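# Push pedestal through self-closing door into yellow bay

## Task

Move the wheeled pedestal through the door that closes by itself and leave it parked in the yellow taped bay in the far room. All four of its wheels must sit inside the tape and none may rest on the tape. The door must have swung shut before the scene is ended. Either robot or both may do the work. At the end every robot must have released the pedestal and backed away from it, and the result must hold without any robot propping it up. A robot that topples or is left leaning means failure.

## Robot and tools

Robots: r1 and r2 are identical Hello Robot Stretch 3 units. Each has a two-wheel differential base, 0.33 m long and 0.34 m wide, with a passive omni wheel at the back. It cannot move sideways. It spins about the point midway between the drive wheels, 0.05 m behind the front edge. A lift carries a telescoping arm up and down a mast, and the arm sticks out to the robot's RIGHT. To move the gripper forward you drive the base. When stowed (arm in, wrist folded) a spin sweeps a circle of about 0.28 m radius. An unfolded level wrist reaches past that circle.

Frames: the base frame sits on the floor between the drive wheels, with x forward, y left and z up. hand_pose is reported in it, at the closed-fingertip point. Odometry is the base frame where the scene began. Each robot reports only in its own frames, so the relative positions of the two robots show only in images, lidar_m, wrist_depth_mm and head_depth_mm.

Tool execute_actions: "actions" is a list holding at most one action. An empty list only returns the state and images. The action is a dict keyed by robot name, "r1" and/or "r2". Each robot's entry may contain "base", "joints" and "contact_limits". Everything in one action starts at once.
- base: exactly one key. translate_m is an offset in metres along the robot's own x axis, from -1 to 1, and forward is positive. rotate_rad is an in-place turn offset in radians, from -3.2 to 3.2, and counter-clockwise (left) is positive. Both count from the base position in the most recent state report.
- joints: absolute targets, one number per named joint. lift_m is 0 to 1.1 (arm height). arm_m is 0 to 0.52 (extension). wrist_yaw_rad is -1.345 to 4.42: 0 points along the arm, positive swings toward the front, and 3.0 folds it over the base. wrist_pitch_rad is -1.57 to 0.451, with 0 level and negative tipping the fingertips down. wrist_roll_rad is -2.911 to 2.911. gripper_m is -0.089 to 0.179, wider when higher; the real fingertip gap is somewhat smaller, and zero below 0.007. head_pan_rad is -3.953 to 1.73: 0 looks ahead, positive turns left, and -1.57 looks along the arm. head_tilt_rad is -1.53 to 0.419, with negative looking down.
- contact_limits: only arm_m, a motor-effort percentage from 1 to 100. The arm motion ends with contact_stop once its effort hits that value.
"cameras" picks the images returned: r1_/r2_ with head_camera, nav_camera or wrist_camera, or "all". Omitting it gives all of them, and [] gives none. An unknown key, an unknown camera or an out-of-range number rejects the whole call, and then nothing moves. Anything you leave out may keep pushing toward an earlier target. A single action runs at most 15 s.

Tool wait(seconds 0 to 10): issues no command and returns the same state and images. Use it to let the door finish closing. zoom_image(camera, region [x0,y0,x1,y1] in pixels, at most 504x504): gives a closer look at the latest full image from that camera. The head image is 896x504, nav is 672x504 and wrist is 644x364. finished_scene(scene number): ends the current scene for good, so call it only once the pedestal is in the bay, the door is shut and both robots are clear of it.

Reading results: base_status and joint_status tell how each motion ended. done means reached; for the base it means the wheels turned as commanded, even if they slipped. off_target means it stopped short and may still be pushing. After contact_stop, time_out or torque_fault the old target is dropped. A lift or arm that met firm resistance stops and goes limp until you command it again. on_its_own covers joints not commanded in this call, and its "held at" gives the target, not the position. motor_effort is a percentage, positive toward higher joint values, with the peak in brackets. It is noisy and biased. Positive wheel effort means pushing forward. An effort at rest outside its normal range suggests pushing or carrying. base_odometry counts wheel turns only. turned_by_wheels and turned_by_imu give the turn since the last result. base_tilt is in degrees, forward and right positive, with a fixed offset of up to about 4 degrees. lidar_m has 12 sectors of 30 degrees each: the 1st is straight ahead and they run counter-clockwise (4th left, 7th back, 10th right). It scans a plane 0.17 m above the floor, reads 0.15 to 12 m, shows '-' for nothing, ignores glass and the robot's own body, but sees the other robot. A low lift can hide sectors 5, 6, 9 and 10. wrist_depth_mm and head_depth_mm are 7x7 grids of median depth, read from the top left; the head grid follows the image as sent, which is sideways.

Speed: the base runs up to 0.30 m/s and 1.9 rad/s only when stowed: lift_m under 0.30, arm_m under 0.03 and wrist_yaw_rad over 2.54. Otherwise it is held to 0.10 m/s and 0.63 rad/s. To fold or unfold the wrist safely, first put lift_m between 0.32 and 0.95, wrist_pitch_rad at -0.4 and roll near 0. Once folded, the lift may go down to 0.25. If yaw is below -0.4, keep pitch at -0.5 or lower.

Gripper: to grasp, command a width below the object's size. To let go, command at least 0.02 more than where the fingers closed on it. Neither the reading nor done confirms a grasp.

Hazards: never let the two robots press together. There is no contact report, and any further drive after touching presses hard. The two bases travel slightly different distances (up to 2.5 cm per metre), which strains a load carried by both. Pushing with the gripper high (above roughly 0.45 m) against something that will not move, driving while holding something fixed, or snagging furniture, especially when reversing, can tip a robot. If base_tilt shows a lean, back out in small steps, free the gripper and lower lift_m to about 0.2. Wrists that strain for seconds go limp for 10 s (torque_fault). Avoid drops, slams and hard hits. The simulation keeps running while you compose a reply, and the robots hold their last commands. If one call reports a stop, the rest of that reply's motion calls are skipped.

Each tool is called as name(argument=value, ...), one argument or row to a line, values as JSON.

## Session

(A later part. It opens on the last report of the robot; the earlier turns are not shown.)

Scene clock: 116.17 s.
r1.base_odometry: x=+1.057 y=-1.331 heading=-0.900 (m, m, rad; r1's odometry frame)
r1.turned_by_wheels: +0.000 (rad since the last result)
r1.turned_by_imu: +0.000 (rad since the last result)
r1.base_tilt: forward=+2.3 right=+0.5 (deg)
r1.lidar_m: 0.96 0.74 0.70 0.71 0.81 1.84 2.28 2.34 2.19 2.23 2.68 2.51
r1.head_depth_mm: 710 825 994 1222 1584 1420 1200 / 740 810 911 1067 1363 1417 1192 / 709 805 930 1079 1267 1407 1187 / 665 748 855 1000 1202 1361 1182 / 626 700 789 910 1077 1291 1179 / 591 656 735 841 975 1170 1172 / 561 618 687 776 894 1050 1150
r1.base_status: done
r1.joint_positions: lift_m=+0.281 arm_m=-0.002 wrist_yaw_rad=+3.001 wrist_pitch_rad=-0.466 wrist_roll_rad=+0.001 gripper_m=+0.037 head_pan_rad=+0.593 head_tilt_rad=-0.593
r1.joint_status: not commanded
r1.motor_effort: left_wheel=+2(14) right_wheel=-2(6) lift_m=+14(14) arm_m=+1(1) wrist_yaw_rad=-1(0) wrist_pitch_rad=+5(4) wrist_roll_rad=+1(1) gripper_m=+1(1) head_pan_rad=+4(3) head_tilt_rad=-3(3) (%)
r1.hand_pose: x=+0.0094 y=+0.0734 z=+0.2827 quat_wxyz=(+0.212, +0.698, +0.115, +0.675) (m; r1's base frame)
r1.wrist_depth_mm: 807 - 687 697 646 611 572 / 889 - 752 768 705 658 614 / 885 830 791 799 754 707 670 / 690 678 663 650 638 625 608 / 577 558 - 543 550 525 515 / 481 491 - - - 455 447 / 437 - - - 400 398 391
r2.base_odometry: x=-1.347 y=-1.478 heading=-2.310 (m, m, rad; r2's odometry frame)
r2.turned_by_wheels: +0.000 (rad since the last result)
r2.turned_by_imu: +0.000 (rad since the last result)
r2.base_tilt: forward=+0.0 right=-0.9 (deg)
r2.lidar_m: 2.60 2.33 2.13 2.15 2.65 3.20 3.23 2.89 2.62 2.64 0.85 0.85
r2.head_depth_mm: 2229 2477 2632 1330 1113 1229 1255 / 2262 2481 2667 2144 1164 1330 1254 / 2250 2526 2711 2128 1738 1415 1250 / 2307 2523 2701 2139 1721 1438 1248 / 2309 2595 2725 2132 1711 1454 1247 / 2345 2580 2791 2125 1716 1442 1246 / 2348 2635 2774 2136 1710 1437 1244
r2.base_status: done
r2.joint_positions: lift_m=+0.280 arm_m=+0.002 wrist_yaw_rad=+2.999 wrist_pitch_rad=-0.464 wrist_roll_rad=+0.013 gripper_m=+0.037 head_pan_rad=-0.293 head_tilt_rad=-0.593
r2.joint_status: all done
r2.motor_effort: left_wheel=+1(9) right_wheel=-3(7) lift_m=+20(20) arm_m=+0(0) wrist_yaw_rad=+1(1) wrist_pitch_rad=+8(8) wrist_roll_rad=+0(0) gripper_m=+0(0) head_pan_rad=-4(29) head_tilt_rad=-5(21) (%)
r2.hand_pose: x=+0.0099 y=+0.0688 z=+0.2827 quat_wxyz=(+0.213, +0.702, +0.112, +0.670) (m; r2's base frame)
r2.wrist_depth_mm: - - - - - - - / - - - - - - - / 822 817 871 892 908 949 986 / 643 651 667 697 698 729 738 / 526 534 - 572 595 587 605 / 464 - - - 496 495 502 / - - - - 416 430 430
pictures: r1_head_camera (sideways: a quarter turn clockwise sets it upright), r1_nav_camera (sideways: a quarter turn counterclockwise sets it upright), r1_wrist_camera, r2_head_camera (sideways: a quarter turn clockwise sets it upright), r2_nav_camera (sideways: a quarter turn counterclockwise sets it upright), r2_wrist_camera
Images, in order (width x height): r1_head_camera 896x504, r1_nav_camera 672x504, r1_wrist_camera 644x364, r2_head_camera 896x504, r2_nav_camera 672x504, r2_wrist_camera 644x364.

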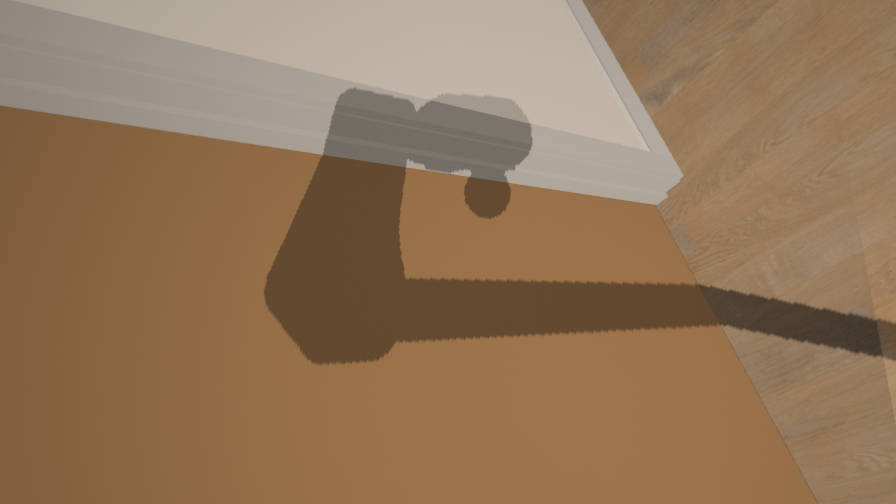

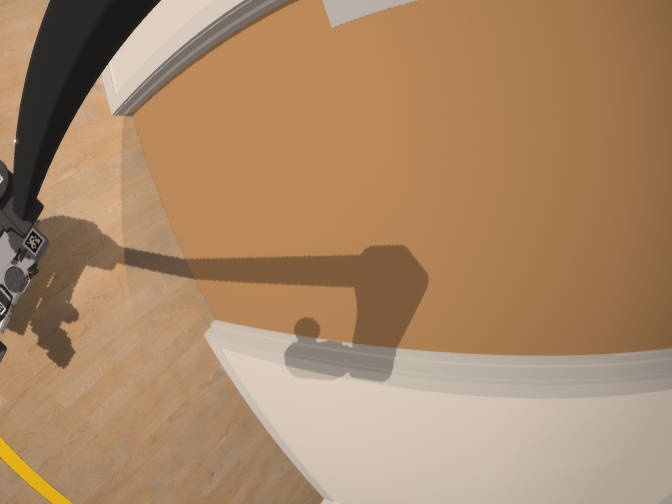

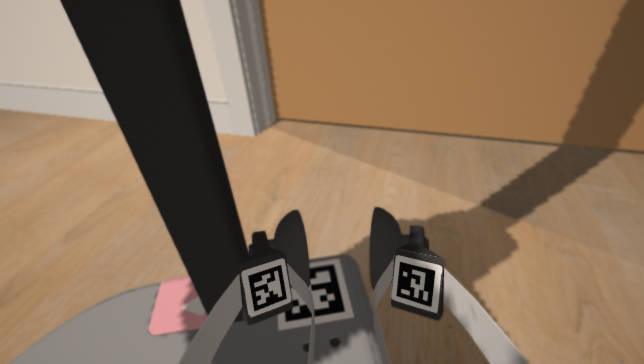

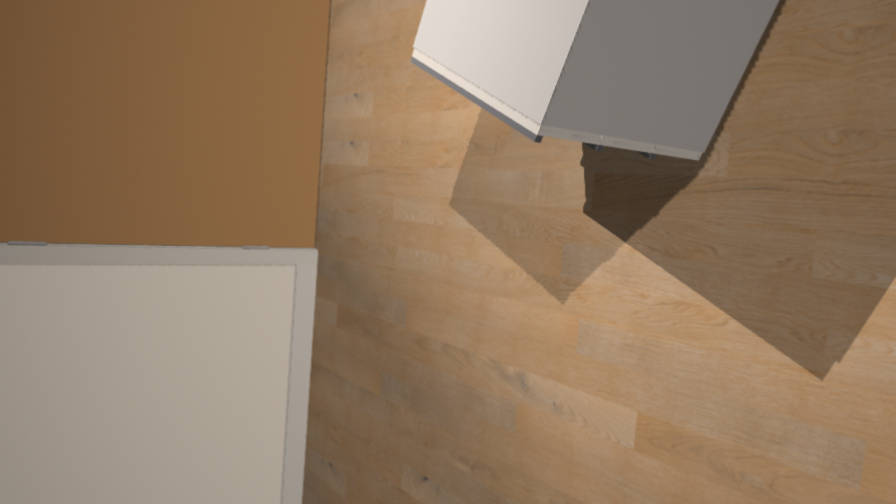

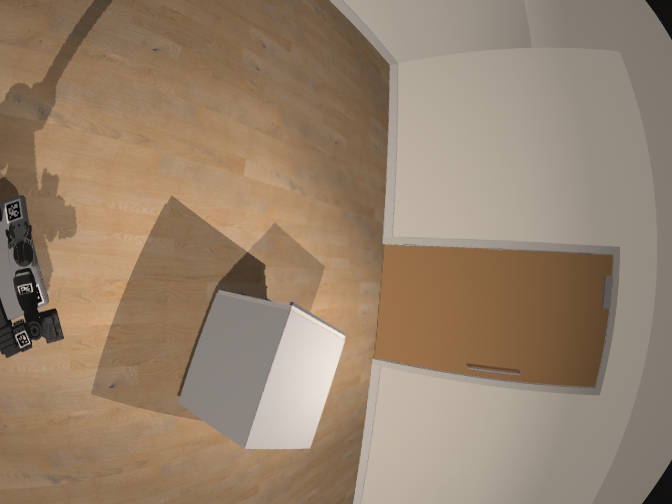

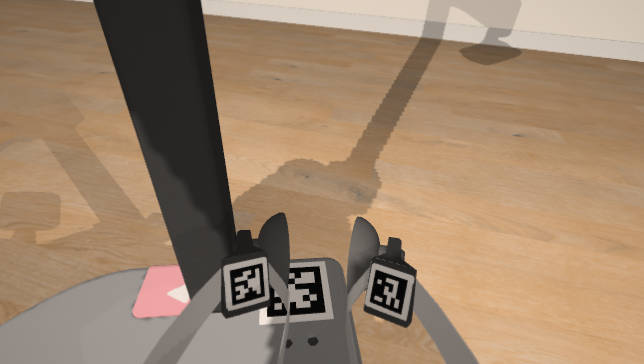

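execute_actions(
  actions=[
    {"r1":{"base":{"rotate_rad":-2.04},"joints":{"head_pan_rad":-3.14,"head_tilt_rad":-0.75}},"r2":{"base":{"rotate_rad":-0.23},"joints":{"head_pan_rad":-0.6,"head_tilt_rad":-0.9}}},
  ],
  cameras=["r1_head_camera","r1_nav_camera","r2_head_camera"],
)

Scene clock: 141.90 s.
r1.base_odometry: x=+1.057 y=-1.331 heading=-2.939 (m, m, rad; r1's odometry frame)
r1.turned_by_wheels: -2.040 (rad since the last result)
r1.turned_by_imu: -2.004 (rad since the last result)
r1.base_tilt: forward=+2.4 right=+0.5 (deg)
r1.lidar_m: 2.19 2.26 2.63 2.51 0.89 0.73 0.70 0.71 0.86 2.21 2.30 2.28
r1.head_depth_mm: 588 674 795 964 1234 1312 1144 / 586 673 791 961 1227 1303 1137 / 584 670 790 958 1219 1304 1175 / 582 667 784 950 1208 1290 - / 579 666 783 948 1201 1282 1144 / 579 665 777 943 1195 1277 1114 / 578 661 777 940 1143 1253 1107
r1.base_status: done
r1.joint_positions: lift_m=+0.281 arm_m=-0.002 wrist_yaw_rad=+3.001 wrist_pitch_rad=-0.466 wrist_roll_rad=+0.001 gripper_m=+0.037 head_pan_rad=-3.133 head_tilt_rad=-0.741
r1.joint_status: all done
r1.motor_effort: left_wheel=+3(14) right_wheel=-3(8) lift_m=+14(14) arm_m=+1(1) wrist_yaw_rad=+0(1) wrist_pitch_rad=+4(5) wrist_roll_rad=+1(0) gripper_m=+1(0) head_pan_rad=-4(46) head_tilt_rad=-5(21) (%)
r1.hand_pose: x=+0.0094 y=+0.0734 z=+0.2827 quat_wxyz=(+0.212, +0.698, +0.115, +0.675) (m; r1's base frame)
r1.wrist_depth_mm: 892 - - - - - - / 911 - - - - - - / 817 835 839 813 800 776 757 / 697 684 664 650 644 635 621 / 574 561 - 545 552 526 515 / 488 495 - - - 450 444 / 437 - - - 400 393 391
r2.base_odometry: x=-1.347 y=-1.478 heading=-2.540 (m, m, rad; r2's odometry frame)
r2.turned_by_wheels: -0.230 (rad since the last result)
r2.turned_by_imu: -0.235 (rad since the last result)
r2.base_tilt: forward=+0.0 right=-0.8 (deg)
r2.lidar_m: 0.89 2.67 2.15 2.13 2.31 3.24 3.20 3.31 2.65 2.63 0.87 0.85
r2.head_depth_mm: 2575 2158 1826 1584 1394 1255 1134 / 2600 2001 1168 1504 1403 1253 1152 / 2620 1302 1162 1390 1400 1247 1137 / 2589 1311 1168 1376 1400 1253 1136 / 2520 1313 1162 1386 1398 1252 1130 / 2440 1986 1167 1497 1396 1251 1133 / 2367 2139 1803 1570 1388 1252 1135
r2.base_status: done
r2.joint_positions: lift_m=+0.280 arm_m=+0.002 wrist_yaw_rad=+2.999 wrist_pitch_rad=-0.464 wrist_roll_rad=+0.013 gripper_m=+0.037 head_pan_rad=-0.593 head_tilt_rad=-0.888
r2.joint_status: all done
r2.motor_effort: left_wheel=+1(8) right_wheel=-3(11) lift_m=+20(20) arm_m=-1(1) wrist_yaw_rad=+1(1) wrist_pitch_rad=+8(8) wrist_roll_rad=+0(0) gripper_m=+0(0) head_pan_rad=-3(28) head_tilt_rad=-7(35) (%)
r2.hand_pose: x=+0.0099 y=+0.0688 z=+0.2827 quat_wxyz=(+0.213, +0.702, +0.112, +0.670) (m; r2's base frame)
r2.wrist_depth_mm: - - - - - - - / - - - - - - - / 817 835 874 888 923 966 976 / 644 657 671 684 703 732 752 / 531 537 - 564 596 594 611 / 470 - - - 496 497 504 / - - - - 418 428 430
pictures: r1_head_camera (sideways: a quarter turn clockwise sets it upright), r1_nav_camera (sideways: a quarter turn counterclockwise sets it upright), r2_head_camera (sideways: a quarter turn clockwise sets it upright)
Images, in order (width x height): r1_head_camera 896x504, r1_nav_camera 672x504, r2_head_camera 896x504.

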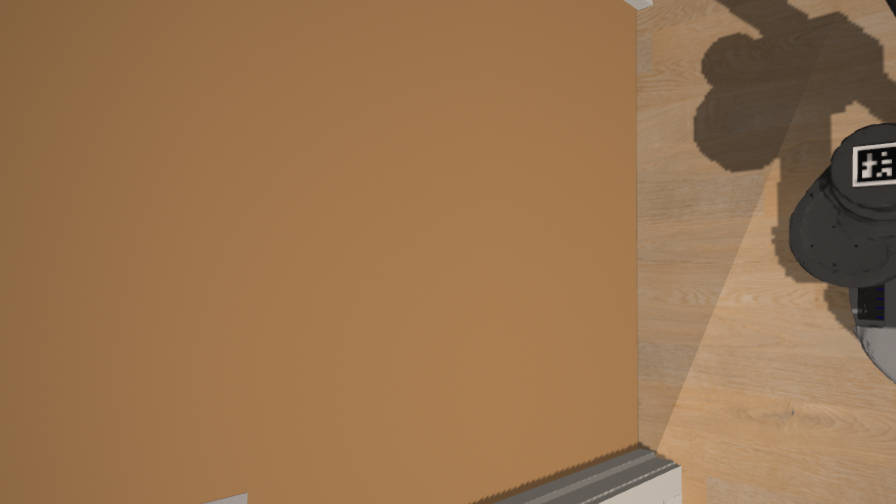

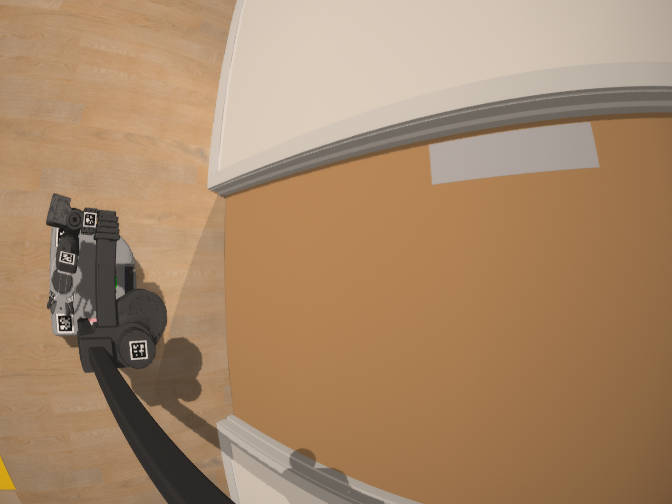

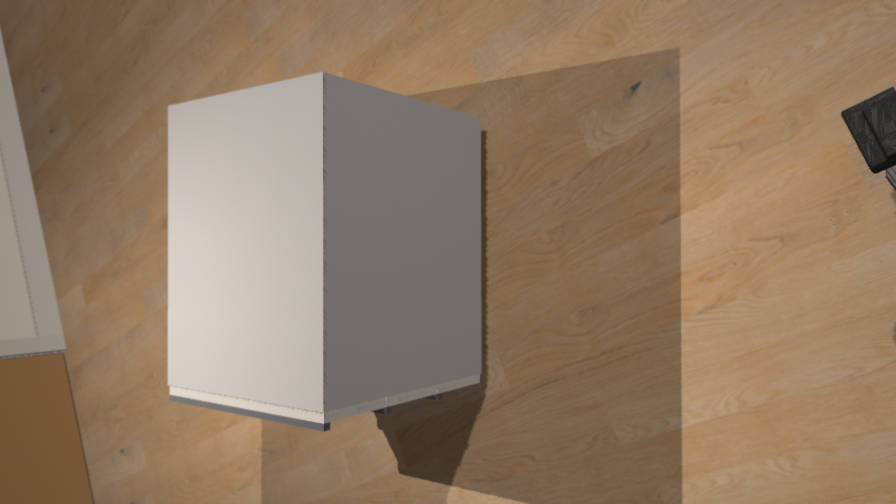

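execute_actions(
  actions=[
    {"r1":{"base":{"translate_m":-0.39}},"r2":{"base":{"translate_m":0.69},"joints":{"head_pan_rad":-1.0,"head_tilt_rad":-1.2}}},
  ],
  cameras=["r2_head_camera"],
)

execute_actions(
  actions=[
    {"r1":{"joints":{"lift_m":0.305}},"r2":{"base":{"rotate_rad":-0.98},"joints":{"head_pan_rad":0.0,"head_tilt_rad":-1.25}}},
  ],
  cameras=["r2_head_camera","r1_head_camera"],
)

Scene clock: 152.83 s.
r1.base_odometry: x=+1.439 y=-1.253 heading=-2.939 (m, m, rad; r1's odometry frame)
r1.turned_by_wheels: +0.000 (rad since the last result)
r1.turned_by_imu: -0.001 (rad since the last result)
r1.base_tilt: forward=+2.4 right=+0.5 (deg)
r1.lidar_m: 2.58 2.65 2.61 1.00 0.45 0.32 0.31 0.32 0.43 0.82 2.30 2.70
r1.head_depth_mm: - 293 331 402 512 707 1084 / - 292 329 399 509 699 1080 / - 291 327 397 505 694 940 / - 290 326 395 502 686 - / - 289 324 393 498 680 986 / - 288 323 391 495 674 1045 / - 287 322 389 491 668 1031
r1.base_status: done
r1.joint_positions: lift_m=+0.281 arm_m=-0.002 wrist_yaw_rad=+3.001 wrist_pitch_rad=-0.466 wrist_roll_rad=+0.001 gripper_m=+0.037 head_pan_rad=-3.133 head_tilt_rad=-0.741
r1.joint_status: not commanded
r1.motor_effort: left_wheel=+3(8) right_wheel=-3(10) lift_m=+14(14) arm_m=+2(1) wrist_yaw_rad=-1(0) wrist_pitch_rad=+5(5) wrist_roll_rad=+0(0) gripper_m=+1(0) head_pan_rad=-3(3) head_tilt_rad=-6(5) (%)
r1.hand_pose: x=+0.0094 y=+0.0733 z=+0.2827 quat_wxyz=(+0.212, +0.698, +0.115, +0.675) (m; r1's base frame)
r1.wrist_depth_mm: 471 - - - - - - / 467 - - - - - - / 452 602 836 816 801 788 766 / 439 598 667 647 634 632 614 / 428 543 - 549 552 527 518 / 407 493 - - - 451 449 / 372 - - - 400 394 392
r2.base_odometry: x=-1.916 y=-1.869 heading=-2.539 (m, m, rad; r2's odometry frame)
r2.turned_by_wheels: +0.000 (rad since the last result)
r2.turned_by_imu: +0.004 (rad since the last result)
r2.base_tilt: forward=+0.0 right=-0.9 (deg)
r2.lidar_m: 1.91 2.08 2.05 2.03 2.21 3.38 3.87 3.41 2.74 0.35 0.28 0.45
r2.head_depth_mm: 1638 927 869 1265 1265 1196 1124 / 1645 928 871 1035 1265 - - / 1644 928 868 870 1282 - - / 1648 932 868 839 1250 - - / 1656 931 896 1328 1260 1201 1126 / 1650 1521 1428 1340 1259 1190 1137 / 1652 1527 1424 1341 1262 1191 1131
r2.base_status: done
r2.joint_positions: lift_m=+0.280 arm_m=+0.002 wrist_yaw_rad=+2.999 wrist_pitch_rad=-0.464 wrist_roll_rad=+0.013 gripper_m=+0.037 head_pan_rad=-0.994 head_tilt_rad=-1.185
r2.joint_status: all done
r2.motor_effort: left_wheel=+2(10) right_wheel=-4(8) lift_m=+20(21) arm_m=+0(1) wrist_yaw_rad=+2(1) wrist_pitch_rad=+8(8) wrist_roll_rad=+1(0) gripper_m=+0(0) head_pan_rad=-3(33) head_tilt_rad=-10(36) (%)
r2.hand_pose: x=+0.0099 y=+0.0688 z=+0.2827 quat_wxyz=(+0.213, +0.702, +0.112, +0.670) (m; r2's base frame)
r2.wrist_depth_mm: - - - - - - - / - - - - - - - / 820 838 866 872 923 958 997 / 644 661 680 694 723 735 773 / 533 539 - 564 587 581 598 / 467 - - - 496 499 512 / - - - - 418 425 430
pictures: r2_head_camera (sideways: a quarter turn clockwise sets it upright)
Images, in order (width x height): r2_head_camera 896x504.

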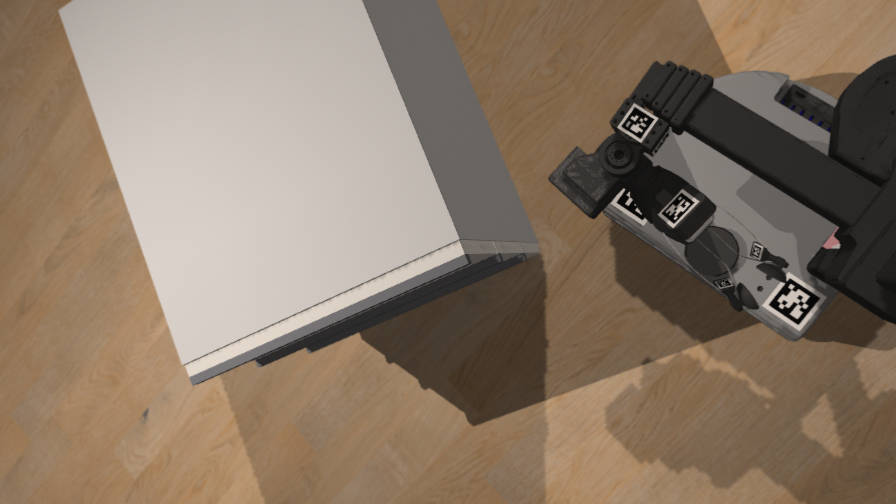

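Scene clock: 154.87 s.
r1.base_odometry: x=+1.439 y=-1.253 heading=-2.939 (m, m, rad; r1's odometry frame)
r1.turned_by_wheels: +0.000 (rad since the last result)
r1.turned_by_imu: +0.000 (rad since the last result)
r1.base_tilt: forward=+2.4 right=+0.5 (deg)
r1.lidar_m: 2.58 2.65 2.61 1.00 0.45 0.33 0.31 0.32 0.43 0.81 2.31 2.69
r1.head_depth_mm: - 293 331 402 512 704 1085 / - 292 329 400 509 700 1054 / - 291 327 397 505 693 941 / - 290 326 395 502 688 - / - 288 324 393 499 680 985 / - 288 323 391 495 674 1050 / - 287 322 389 492 667 1032
r1.base_status: not commanded
r1.joint_positions: lift_m=+0.304 arm_m=-0.002 wrist_yaw_rad=+3.001 wrist_pitch_rad=-0.466 wrist_roll_rad=+0.001 gripper_m=+0.037 head_pan_rad=-3.133 head_tilt_rad=-0.741
r1.joint_status: all done
r1.motor_effort: left_wheel=+3(3) right_wheel=-3(3) lift_m=+54(57) arm_m=+1(1) wrist_yaw_rad=-1(1) wrist_pitch_rad=+5(4) wrist_roll_rad=+0(0) gripper_m=+1(1) head_pan_rad=-3(4) head_tilt_rad=-5(4) (%)
r1.hand_pose: x=+0.0094 y=+0.0733 z=+0.3063 quat_wxyz=(+0.212, +0.698, +0.115, +0.675) (m; r1's base frame)
r1.wrist_depth_mm: 464 - - - - - - / 465 - - - - - - / 450 602 879 870 842 828 795 / 437 611 710 693 684 668 641 / 421 574 - 570 576 555 546 / 408 503 - - - 480 475 / 384 - - - 422 416 414
r2.base_odometry: x=-1.916 y=-1.869 heading=+2.764 (m, m, rad; r2's odometry frame)
r2.turned_by_wheels: -0.980 (rad since the last result)
r2.turned_by_imu: -1.002 (rad since the last result)
r2.base_tilt: forward=+0.0 right=-0.9 (deg)
r2.lidar_m: 0.28 0.59 1.90 2.13 2.04 2.03 2.27 3.69 3.88 3.28 2.73 0.34
r2.head_depth_mm: 949 893 860 1296 1250 1192 1138 / 951 894 849 1293 1253 - 1135 / 1552 896 845 1053 1250 - 1127 / 1565 896 846 975 1252 - - / 1567 898 1013 1315 1252 - - / 1551 1454 1390 1319 1256 1207 - / 1558 1482 1396 1314 1256 1197 -
r2.base_status: done
r2.joint_positions: lift_m=+0.280 arm_m=+0.002 wrist_yaw_rad=+2.999 wrist_pitch_rad=-0.464 wrist_roll_rad=+0.013 gripper_m=+0.037 head_pan_rad=-0.007 head_tilt_rad=-1.235
r2.joint_status: all done
r2.motor_effort: left_wheel=+2(10) right_wheel=-4(12) lift_m=+20(20) arm_m=-1(0) wrist_yaw_rad=+1(0) wrist_pitch_rad=+7(8) wrist_roll_rad=+0(0) gripper_m=+0(0) head_pan_rad=+4(49) head_tilt_rad=-10(19) (%)
r2.hand_pose: x=+0.0099 y=+0.0688 z=+0.2827 quat_wxyz=(+0.213, +0.702, +0.112, +0.670) (m; r2's base frame)
r2.wrist_depth_mm: - - - - - - - / - - - - - - - / 825 826 864 904 915 955 993 / 635 660 668 697 706 728 764 / 525 534 - 563 593 583 606 / 462 - - - 499 490 501 / - - - - 418 427 431
pictures: r1_head_camera (sideways: a quarter turn clockwise sets it upright), r2_head_camera (sideways: a quarter turn clockwise sets it upright)
Images, in order (width x height): r1_head_camera 896x504, r2_head_camera 896x504.

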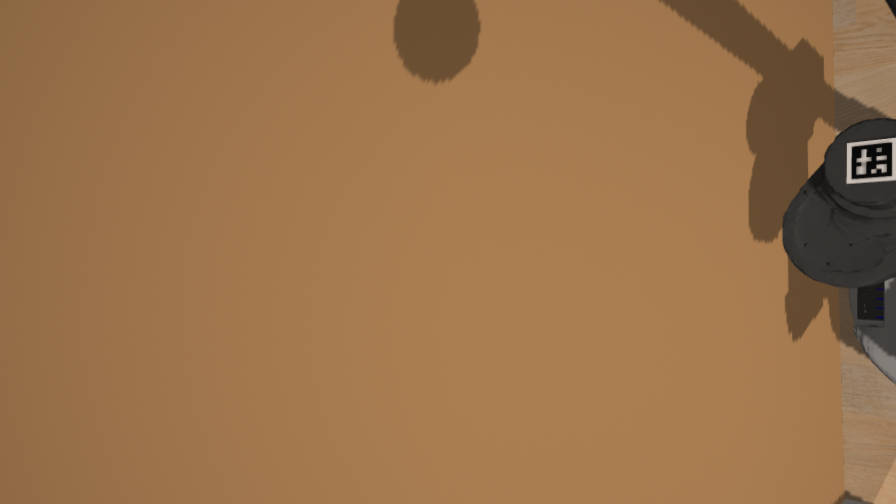

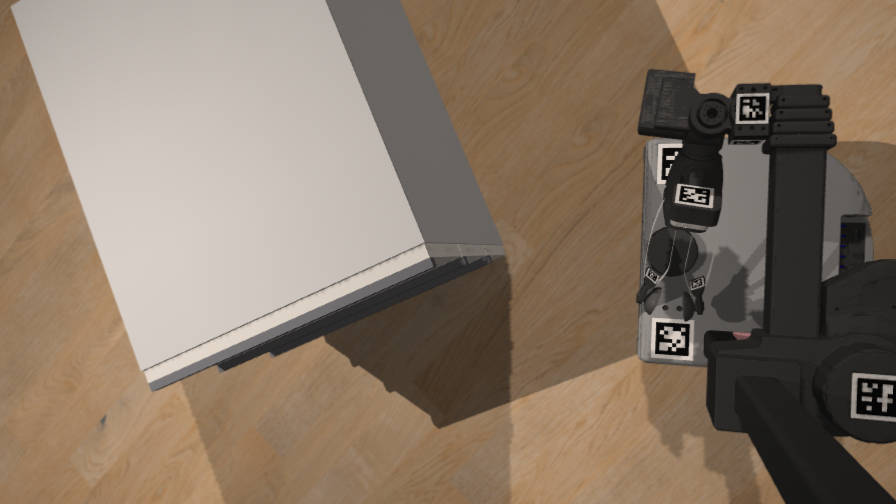

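execute_actions(
  actions=[
    {"r1":{"base":{"translate_m":-0.22}},"r2":{"base":{"translate_m":0.2},"joints":{"lift_m":0.305}}},
  ],
  cameras=[],
)

execute_actions(
  actions=[
    {"r1":{"base":{"translate_m":-0.28}},"r2":{"base":{"translate_m":0.25}}},
  ],
  cameras=["r2_head_camera","r1_head_camera","r1_nav_camera"],
)

Scene clock: 160.27 s.
r1.base_odometry: x=+1.655 y=-1.209 heading=-2.940 (m, m, rad; r1's odometry frame)
r1.turned_by_wheels: +0.000 (rad since the last result)
r1.turned_by_imu: +0.000 (rad since the last result)
r1.base_tilt: forward=+2.5 right=+0.5 (deg)
r1.lidar_m: 2.80 2.88 2.61 0.54 0.31 0.27 0.27 0.32 0.40 0.37 2.31 2.91
r1.head_depth_mm: - - - 309 378 486 674 / - - 287 321 397 519 722 / - - 291 336 418 556 704 / - - 298 350 442 598 - / - - 304 367 468 649 935 / - - 314 385 499 706 1072 / - 289 326 405 532 773 1085
r1.base_status: translate_m off_target (by the wheels' count: -0.2198 of -0.2200)
r1.joint_positions: lift_m=+0.304 arm_m=-0.002 wrist_yaw_rad=+3.000 wrist_pitch_rad=-0.467 wrist_roll_rad=+0.001 gripper_m=+0.037 head_pan_rad=-3.134 head_tilt_rad=-0.744
r1.joint_status: not commanded
r1.on_its_own: left_wheel is at rest, and its effort (-34) is outside its rest range (-18 to +18)
r1.motor_effort: left_wheel=-34(48) right_wheel=-16(42) lift_m=+52(54) arm_m=+1(1) wrist_yaw_rad=+0(0) wrist_pitch_rad=+5(5) wrist_roll_rad=+1(0) gripper_m=+1(1) head_pan_rad=-4(4) head_tilt_rad=-3(6) (%)
r1.hand_pose: x=+0.0095 y=+0.0732 z=+0.3062 quat_wxyz=(+0.212, +0.698, +0.115, +0.674) (m; r1's base frame)
r1.wrist_depth_mm: 285 - 589 - - - - / 298 - 643 - - - - / 300 362 697 855 862 813 797 / 301 377 707 682 665 658 648 / 303 401 - 568 583 553 542 / 306 402 - - - 483 472 / 297 - - - 425 415 414
r2.base_odometry: x=-2.102 y=-1.796 heading=+2.764 (m, m, rad; r2's odometry frame)
r2.turned_by_wheels: +0.000 (rad since the last result)
r2.turned_by_imu: +0.002 (rad since the last result)
r2.base_tilt: forward=+0.0 right=-0.8 (deg)
r2.lidar_m: - 0.16 1.65 1.99 2.19 2.18 2.44 3.95 4.02 3.08 0.22 0.15
r2.head_depth_mm: 1569 892 843 801 1242 1191 1135 / 1555 892 844 804 1222 - 1125 / 1565 1470 845 800 785 - 1126 / 1566 1473 846 803 774 - - / 1557 1474 848 813 1244 - - / 1559 1469 1369 1322 1249 1203 - / 1556 1474 1383 1322 1255 1198 -
r2.base_status: done
r2.joint_positions: lift_m=+0.305 arm_m=+0.002 wrist_yaw_rad=+2.999 wrist_pitch_rad=-0.465 wrist_roll_rad=+0.013 gripper_m=+0.037 head_pan_rad=-0.007 head_tilt_rad=-1.236
r2.joint_status: all done
r2.motor_effort: left_wheel=+2(8) right_wheel=-4(10) lift_m=+35(38) arm_m=+0(0) wrist_yaw_rad=+0(1) wrist_pitch_rad=+9(8) wrist_roll_rad=+0(0) gripper_m=-1(0) head_pan_rad=+4(4) head_tilt_rad=-9(10) (%)
r2.hand_pose: x=+0.0098 y=+0.0688 z=+0.3070 quat_wxyz=(+0.213, +0.702, +0.112, +0.670) (m; r2's base frame)
r2.wrist_depth_mm: - - - - - - - / - - - - - - - / 865 875 926 942 999 - - / 679 693 727 735 750 772 768 / 562 573 - 596 636 619 89 / 483 503 - - 525 493 93 / - - - - 439 129 96
pictures: none
No camera images: the call's "cameras" was empty. Leave "cameras" out to get every camera's image.

Scene clock: 164.00 s.
r1.base_odometry: x=+1.929 y=-1.153 heading=-2.940 (m, m, rad; r1's odometry frame)
r1.turned_by_wheels: +0.000 (rad since the last result)
r1.turned_by_imu: -0.001 (rad since the last result)
r1.base_tilt: forward=+2.4 right=+0.5 (deg)
r1.lidar_m: 3.06 3.16 0.64 0.32 0.26 0.26 0.28 0.43 2.36 0.65 0.41 3.08
r1.head_depth_mm: - - - 297 339 406 506 / - - 288 320 379 466 593 / - - 304 356 432 549 652 / - 295 336 402 501 664 - / 287 318 377 462 599 843 1116 / 302 354 427 541 739 1204 1114 / 332 396 493 1680 1480 1272 1111
r1.base_status: translate_m off_target (by the wheels' count: -0.2799 of -0.2800)
r1.joint_positions: lift_m=+0.304 arm_m=-0.002 wrist_yaw_rad=+3.000 wrist_pitch_rad=-0.467 wrist_roll_rad=+0.001 gripper_m=+0.037 head_pan_rad=-3.134 head_tilt_rad=-0.744
r1.joint_status: not commanded
r1.on_its_own: left_wheel is at rest, and its effort (-19) is outside its rest range (-18 to +18)
r1.motor_effort: left_wheel=-19(46) right_wheel=-16(27) lift_m=+52(52) arm_m=+1(1) wrist_yaw_rad=+1(0) wrist_pitch_rad=+5(5) wrist_roll_rad=+0(0) gripper_m=+0(1) head_pan_rad=-4(3) head_tilt_rad=-4(4) (%)
r1.hand_pose: x=+0.0095 y=+0.0732 z=+0.3062 quat_wxyz=(+0.212, +0.698, +0.115, +0.674) (m; r1's base frame)
r1.wrist_depth_mm: 216 - 347 498 - - - / 229 - 378 536 - - - / 237 265 410 588 802 823 804 / 247 285 447 636 681 659 649 / 254 310 - 575 582 555 545 / 265 324 - - - 476 469 / 272 - - - 421 416 412
r2.base_odometry: x=-2.334 y=-1.703 heading=+2.764 (m, m, rad; r2's odometry frame)
r2.turned_by_wheels: +0.000 (rad since the last result)
r2.turned_by_imu: +0.002 (rad since the last result)
r2.base_tilt: forward=+0.0 right=-0.8 (deg)
r2.lidar_m: - - 1.31 1.80 2.38 2.37 2.67 4.20 4.18 0.25 0.15 -
r2.head_depth_mm: 1558 1461 844 800 765 1198 1145 / 1558 1459 845 801 766 - 1122 / 1545 1463 845 800 767 - 1129 / 1561 1471 842 801 764 - - / 1554 1465 1374 1297 1237 - - / 1559 1464 1385 1323 1254 1213 - / 1553 1474 1387 1318 1254 1196 -
r2.base_status: done
r2.joint_positions: lift_m=+0.305 arm_m=+0.002 wrist_yaw_rad=+3.000 wrist_pitch_rad=-0.465 wrist_roll_rad=+0.013 gripper_m=+0.037 head_pan_rad=-0.006 head_tilt_rad=-1.238
r2.joint_status: not commanded
r2.motor_effort: left_wheel=+8(29) right_wheel=+4(31) lift_m=+33(35) arm_m=+0(1) wrist_yaw_rad=+0(1) wrist_pitch_rad=+8(8) wrist_roll_rad=+0(0) gripper_m=+0(0) head_pan_rad=+4(4) head_tilt_rad=-8(10) (%)
r2.hand_pose: x=+0.0095 y=+0.0688 z=+0.3070 quat_wxyz=(+0.212, +0.702, +0.113, +0.670) (m; r2's base frame)
r2.wrist_depth_mm: - - - - - 85 61 / - - - - - 86 62 / 858 868 934 942 921 87 63 / 698 683 730 746 680 88 63 / 565 576 - 604 138 89 64 / 485 506 - - 126 90 64 / - - - - 169 91 65
pictures: r1_head_camera (sideways: a quarter turn clockwise sets it upright), r1_nav_camera (sideways: a quarter turn counterclockwise sets it upright), r2_head_camera (sideways: a quarter turn clockwise sets it upright)
Images, in order (width x height): r1_head_camera 896x504, r1_nav_camera 672x504, r2_head_camera 896x504.

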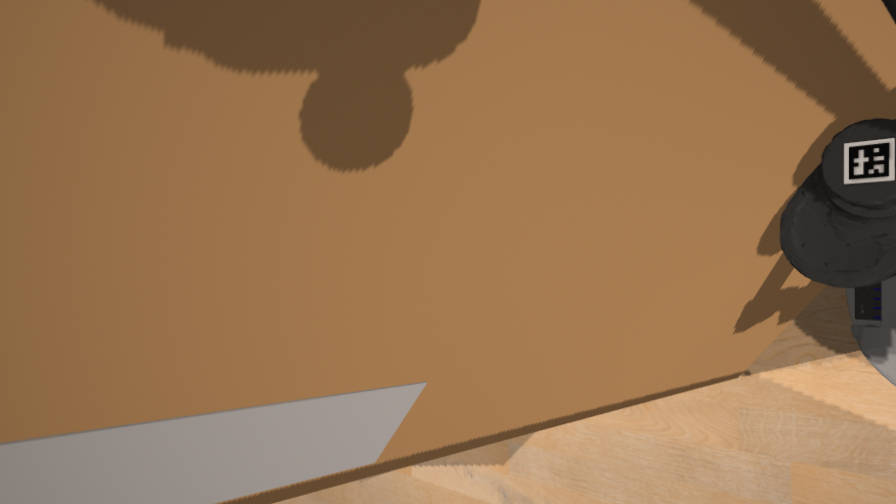

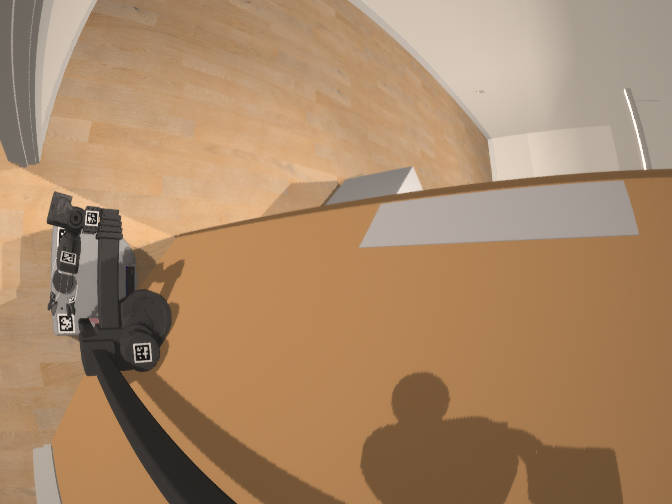

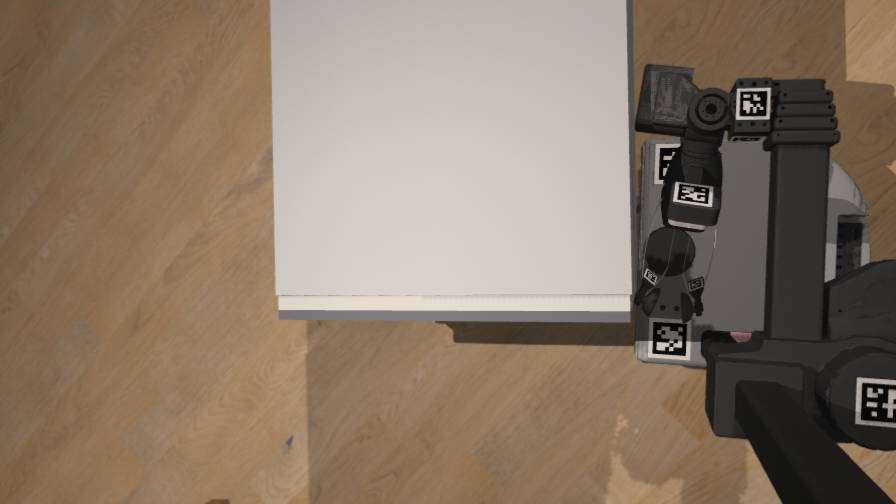

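execute_actions(
  actions=[
    {"r1":{"base":{"rotate_rad":-0.5}},"r2":{"base":{"rotate_rad":-0.44}}},
  ],
  cameras=[],
)

execute_actions(
  actions=[
    {"r1":{"base":{"translate_m":-0.25}},"r2":{"base":{"translate_m":0.22}}},
  ],
  cameras=["r2_head_camera","r1_head_camera","r1_nav_camera"],
)

Scene clock: 172.10 s.
r1.base_odometry: x=+1.929 y=-1.153 heading=+2.844 (m, m, rad; r1's odometry frame)
r1.turned_by_wheels: -0.499 (rad since the last result)
r1.turned_by_imu: -0.484 (rad since the last result)
r1.base_tilt: forward=+2.5 right=+0.5 (deg)
r1.lidar_m: 3.16 3.06 3.18 0.60 0.33 0.27 0.27 0.31 0.51 2.33 0.57 0.41
r1.head_depth_mm: - - - 315 388 505 716 / - - 288 325 404 532 752 / - - 292 336 421 562 717 / - - 297 348 439 597 - / - - 301 360 460 634 919 / - - 306 374 482 676 1059 / - - 315 388 506 726 1070
r1.base_status: done
r1.joint_positions: lift_m=+0.304 arm_m=-0.002 wrist_yaw_rad=+3.000 wrist_pitch_rad=-0.467 wrist_roll_rad=+0.001 gripper_m=+0.037 head_pan_rad=-3.134 head_tilt_rad=-0.744
r1.joint_status: not commanded
r1.on_its_own: right_wheel is at rest, and its effort (-34) is outside its rest range (-18 to +18)
r1.motor_effort: left_wheel=-6(13) right_wheel=-34(39) lift_m=+52(52) arm_m=+1(1) wrist_yaw_rad=+1(0) wrist_pitch_rad=+4(5) wrist_roll_rad=+0(0) gripper_m=+1(1) head_pan_rad=-4(4) head_tilt_rad=-4(3) (%)
r1.hand_pose: x=+0.0095 y=+0.0732 z=+0.3062 quat_wxyz=(+0.212, +0.698, +0.115, +0.674) (m; r1's base frame)
r1.wrist_depth_mm: 301 - 642 - - - - / 316 - 709 - - - - / 315 384 776 863 860 833 816 / 314 398 703 699 673 667 641 / 315 419 - 573 575 554 548 / 316 418 - - - 478 471 / 302 - - - 424 417 417
r2.base_odometry: x=-2.334 y=-1.704 heading=+2.325 (m, m, rad; r2's odometry frame)
r2.turned_by_wheels: -0.439 (rad since the last result)
r2.turned_by_imu: -0.446 (rad since the last result)
r2.base_tilt: forward=+0.0 right=-0.9 (deg)
r2.lidar_m: - - 1.03 1.18 1.88 2.37 2.37 2.79 4.18 4.19 0.25 0.15
r2.head_depth_mm: 1549 909 843 809 1249 1196 1139 / 1558 891 845 801 1235 - 1124 / 1545 1462 847 804 1046 - 1126 / 1555 1461 846 803 780 - - / 1561 1470 844 801 766 - - / 1555 1473 845 813 1238 1210 - / 1557 1461 1377 1324 1254 1192 -
r2.base_status: done
r2.joint_positions: lift_m=+0.305 arm_m=+0.002 wrist_yaw_rad=+3.002 wrist_pitch_rad=-0.465 wrist_roll_rad=+0.013 gripper_m=+0.037 head_pan_rad=-0.006 head_tilt_rad=-1.238
r2.joint_status: not commanded
r2.motor_effort: left_wheel=+16(18) right_wheel=+0(3) lift_m=+34(35) arm_m=-1(1) wrist_yaw_rad=-2(2) wrist_pitch_rad=+8(8) wrist_roll_rad=+1(0) gripper_m=+0(1) head_pan_rad=+3(3) head_tilt_rad=-8(8) (%)
r2.hand_pose: x=+0.0091 y=+0.0688 z=+0.3070 quat_wxyz=(+0.212, +0.702, +0.113, +0.671) (m; r2's base frame)
r2.wrist_depth_mm: - - - - - 103 84 / - - - - 147 108 87 / 863 878 923 965 153 113 91 / 679 692 728 738 164 118 94 / 569 571 - 604 166 125 98 / 488 507 - - 164 131 102 / - - - - 212 137 106
pictures: none
No camera images: the call's "cameras" was empty. Leave "cameras" out to get every camera's image.

Scene clock: 175.57 s.
r1.base_odometry: x=+2.168 y=-1.226 heading=+2.844 (m, m, rad; r1's odometry frame)
r1.turned_by_wheels: +0.000 (rad since the last result)
r1.turned_by_imu: -0.001 (rad since the last result)
r1.base_tilt: forward=+2.5 right=+0.5 (deg)
r1.lidar_m: 3.34 3.27 3.35 0.34 0.26 0.26 0.28 0.40 1.02 2.47 1.40 0.62
r1.head_depth_mm: - - - 297 342 416 526 / - - 287 317 379 470 608 / - - 299 348 425 544 659 / - 289 323 387 483 642 - / - 302 355 435 561 789 1111 / 291 328 395 498 666 1015 1115 / 307 362 444 578 1381 1266 1109
r1.base_status: done
r1.joint_positions: lift_m=+0.304 arm_m=-0.002 wrist_yaw_rad=+3.000 wrist_pitch_rad=-0.467 wrist_roll_rad=+0.001 gripper_m=+0.037 head_pan_rad=-3.134 head_tilt_rad=-0.744
r1.joint_status: not commanded
r1.motor_effort: left_wheel=-15(39) right_wheel=-15(33) lift_m=+52(52) arm_m=+1(1) wrist_yaw_rad=+0(1) wrist_pitch_rad=+5(5) wrist_roll_rad=+1(0) gripper_m=+0(1) head_pan_rad=-4(4) head_tilt_rad=-3(3) (%)
r1.hand_pose: x=+0.0095 y=+0.0732 z=+0.3062 quat_wxyz=(+0.212, +0.698, +0.115, +0.674) (m; r1's base frame)
r1.wrist_depth_mm: 224 - 378 571 - - - / 237 - 411 615 - - - / 244 278 445 676 841 823 817 / 252 296 484 656 679 654 646 / 261 320 - 571 581 550 543 / 270 334 - - - 477 466 / 274 - - - 423 417 414
r2.base_odometry: x=-2.484 y=-1.543 heading=+2.325 (m, m, rad; r2's odometry frame)
r2.turned_by_wheels: +0.001 (rad since the last result)
r2.turned_by_imu: +0.002 (rad since the last result)
r2.base_tilt: forward=+0.0 right=-0.9 (deg)
r2.lidar_m: - - 4.47 0.68 1.82 2.59 2.59 3.04 4.26 4.20 0.15 -
r2.head_depth_mm: 1545 1464 842 801 778 1193 1138 / 1551 1467 846 800 772 - 1126 / 1553 1455 844 801 773 - 1127 / 1554 1465 846 800 769 - - / 1560 1470 844 802 769 - - / 1559 1466 851 813 782 1206 - / 1558 1464 1380 1319 1254 1196 -
r2.base_status: done
r2.joint_positions: lift_m=+0.305 arm_m=+0.002 wrist_yaw_rad=+3.002 wrist_pitch_rad=-0.465 wrist_roll_rad=+0.013 gripper_m=+0.037 head_pan_rad=-0.006 head_tilt_rad=-1.238
r2.joint_status: not commanded
r2.motor_effort: left_wheel=+18(46) right_wheel=-5(7) lift_m=+34(34) arm_m=+0(0) wrist_yaw_rad=-2(1) wrist_pitch_rad=+8(8) wrist_roll_rad=+0(0) gripper_m=+0(0) head_pan_rad=+3(4) head_tilt_rad=-8(8) (%)
r2.hand_pose: x=+0.0091 y=+0.0688 z=+0.3070 quat_wxyz=(+0.212, +0.702, +0.113, +0.671) (m; r2's base frame)
r2.wrist_depth_mm: - - - - 149 101 76 / - - - - 154 103 77 / 875 871 889 944 160 105 78 / 691 686 708 744 165 108 80 / 564 571 - 601 162 111 81 / 482 514 - - 153 113 83 / - - - - 203 115 84
pictures: r1_head_camera (sideways: a quarter turn clockwise sets it upright), r1_nav_camera (sideways: a quarter turn counterclockwise sets it upright), r2_head_camera (sideways: a quarter turn clockwise sets it upright)
Images, in order (width x height): r1_head_camera 896x504, r1_nav_camera 672x504, r2_head_camera 896x504.

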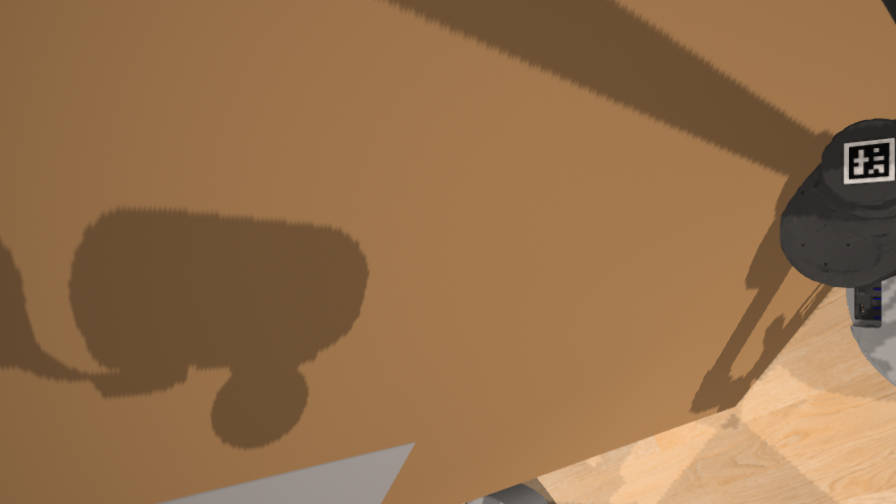

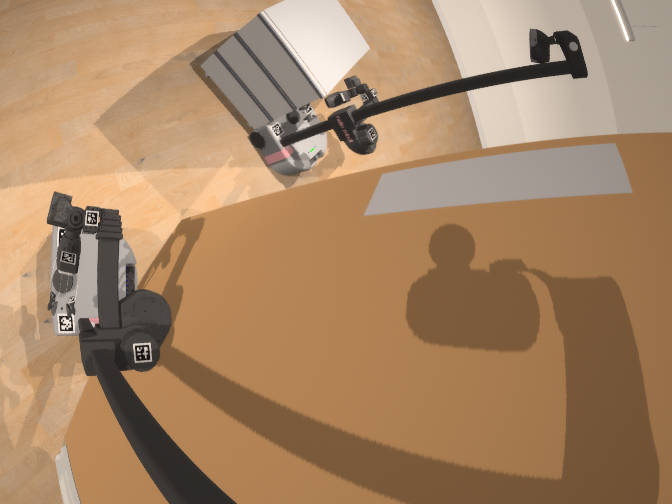

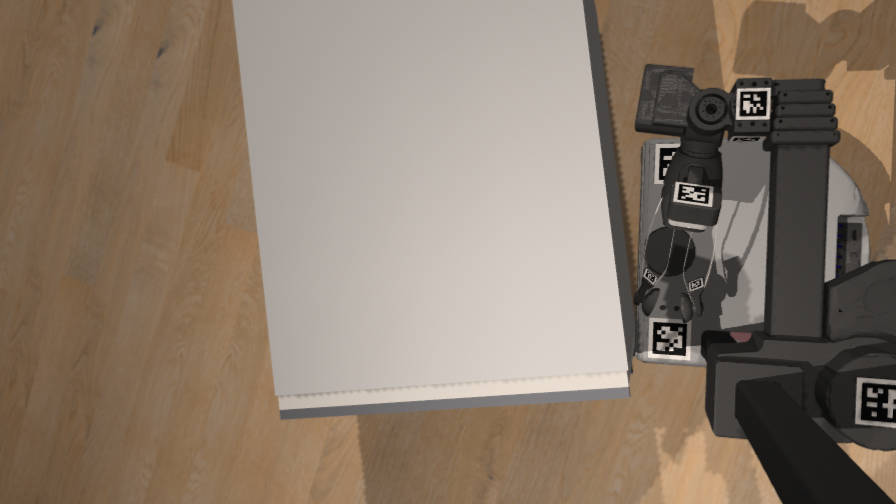

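execute_actions(
  actions=[
    {"r1":{"base":{"translate_m":-0.23}},"r2":{"base":{"translate_m":0.07}}},
  ],
  cameras=["r2_head_camera","r1_nav_camera"],
)

Scene clock: 185.13 s.
r1.base_odometry: x=+2.387 y=-1.293 heading=+2.845 (m, m, rad; r1's odometry frame)
r1.turned_by_wheels: +0.000 (rad since the last result)
r1.turned_by_imu: +0.000 (rad since the last result)
r1.base_tilt: forward=+2.4 right=+0.5 (deg)
r1.lidar_m: 0.87 3.45 0.43 0.27 0.24 0.24 0.30 5.17 0.88 0.98 2.18 0.83
r1.head_depth_mm: - - - 299 337 392 465 / - - 298 335 390 465 565 / - 297 334 387 462 572 655 / 295 330 386 458 567 743 - / 329 381 454 569 745 1177 1141 / - 2884 2282 1798 1487 1279 1115 / - 3032 2259 1783 1480 1269 1105
r1.base_status: done
r1.joint_positions: lift_m=+0.304 arm_m=-0.002 wrist_yaw_rad=+3.000 wrist_pitch_rad=-0.467 wrist_roll_rad=+0.001 gripper_m=+0.037 head_pan_rad=-3.134 head_tilt_rad=-0.744
r1.joint_status: not commanded
r1.motor_effort: left_wheel=-4(26) right_wheel=-12(23) lift_m=+52(52) arm_m=+1(1) wrist_yaw_rad=+1(2) wrist_pitch_rad=+5(5) wrist_roll_rad=+0(1) gripper_m=+0(1) head_pan_rad=-3(4) head_tilt_rad=-3(4) (%)
r1.hand_pose: x=+0.0095 y=+0.0732 z=+0.3062 quat_wxyz=(+0.212, +0.698, +0.115, +0.674) (m; r1's base frame)
r1.wrist_depth_mm: 200 - 290 375 532 - - / 211 - 315 407 600 - - / 222 245 346 442 683 827 796 / 233 263 379 495 652 655 645 / 244 288 - 545 582 552 548 / 260 309 - - - 475 468 / 270 - - - 422 418 415
r2.base_odometry: x=-2.532 y=-1.492 heading=+2.326 (m, m, rad; r2's odometry frame)
r2.turned_by_wheels: +0.001 (rad since the last result)
r2.turned_by_imu: +0.001 (rad since the last result)
r2.base_tilt: forward=+0.0 right=-0.8 (deg)
r2.lidar_m: - - 4.44 1.01 1.08 2.65 2.65 3.10 4.28 0.32 0.15 -
r2.head_depth_mm: 1554 1468 845 800 770 1189 1142 / 1561 1465 846 802 767 - 1123 / 1553 1470 844 801 768 - 1126 / 1552 1468 844 799 769 - - / 1557 1473 846 802 768 - - / 1558 1460 1368 1289 782 1213 - / 1564 1477 1393 1316 1252 1196 -
r2.base_status: done
r2.joint_positions: lift_m=+0.305 arm_m=+0.002 wrist_yaw_rad=+3.002 wrist_pitch_rad=-0.465 wrist_roll_rad=+0.013 gripper_m=+0.037 head_pan_rad=-0.006 head_tilt_rad=-1.238
r2.joint_status: not commanded
r2.motor_effort: left_wheel=+15(30) right_wheel=-4(4) lift_m=+34(34) arm_m=-1(0) wrist_yaw_rad=-2(2) wrist_pitch_rad=+8(8) wrist_roll_rad=+0(0) gripper_m=+0(0) head_pan_rad=+3(3) head_tilt_rad=-8(8) (%)
r2.hand_pose: x=+0.0091 y=+0.0688 z=+0.3070 quat_wxyz=(+0.212, +0.702, +0.113, +0.671) (m; r2's base frame)
r2.wrist_depth_mm: - - - - 146 93 68 / - 722 874 - 150 94 69 / 865 776 914 932 153 96 70 / 678 687 720 742 157 97 71 / 561 581 - 601 149 99 71 / 484 506 - - 140 101 72 / - - - - 187 102 73
pictures: r1_nav_camera (sideways: a quarter turn counterclockwise sets it upright), r2_head_camera (sideways: a quarter turn clockwise sets it upright)
Images, in order (width x height): r1_nav_camera 672x504, r2_head_camera 896x504.

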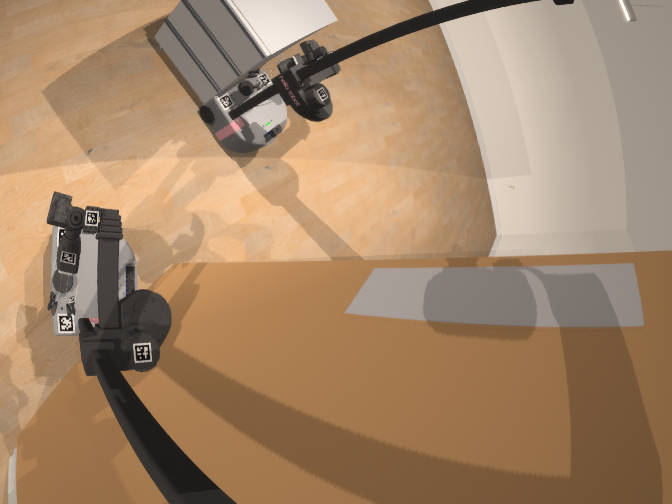

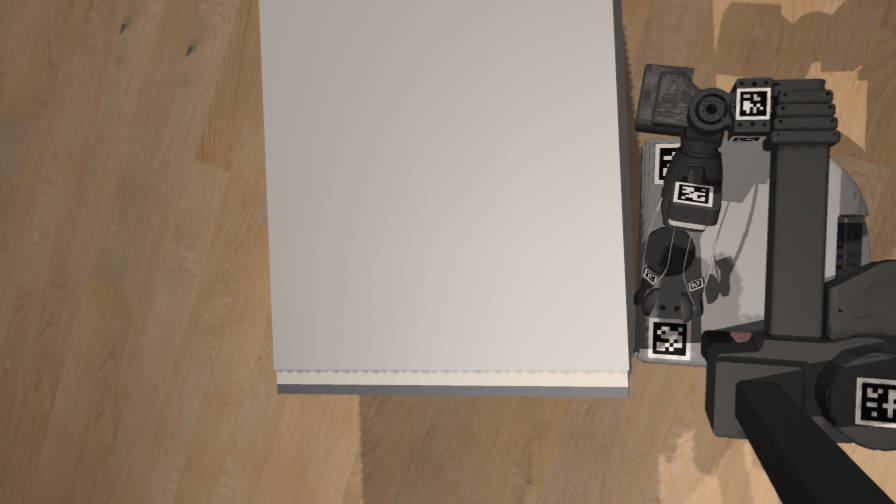

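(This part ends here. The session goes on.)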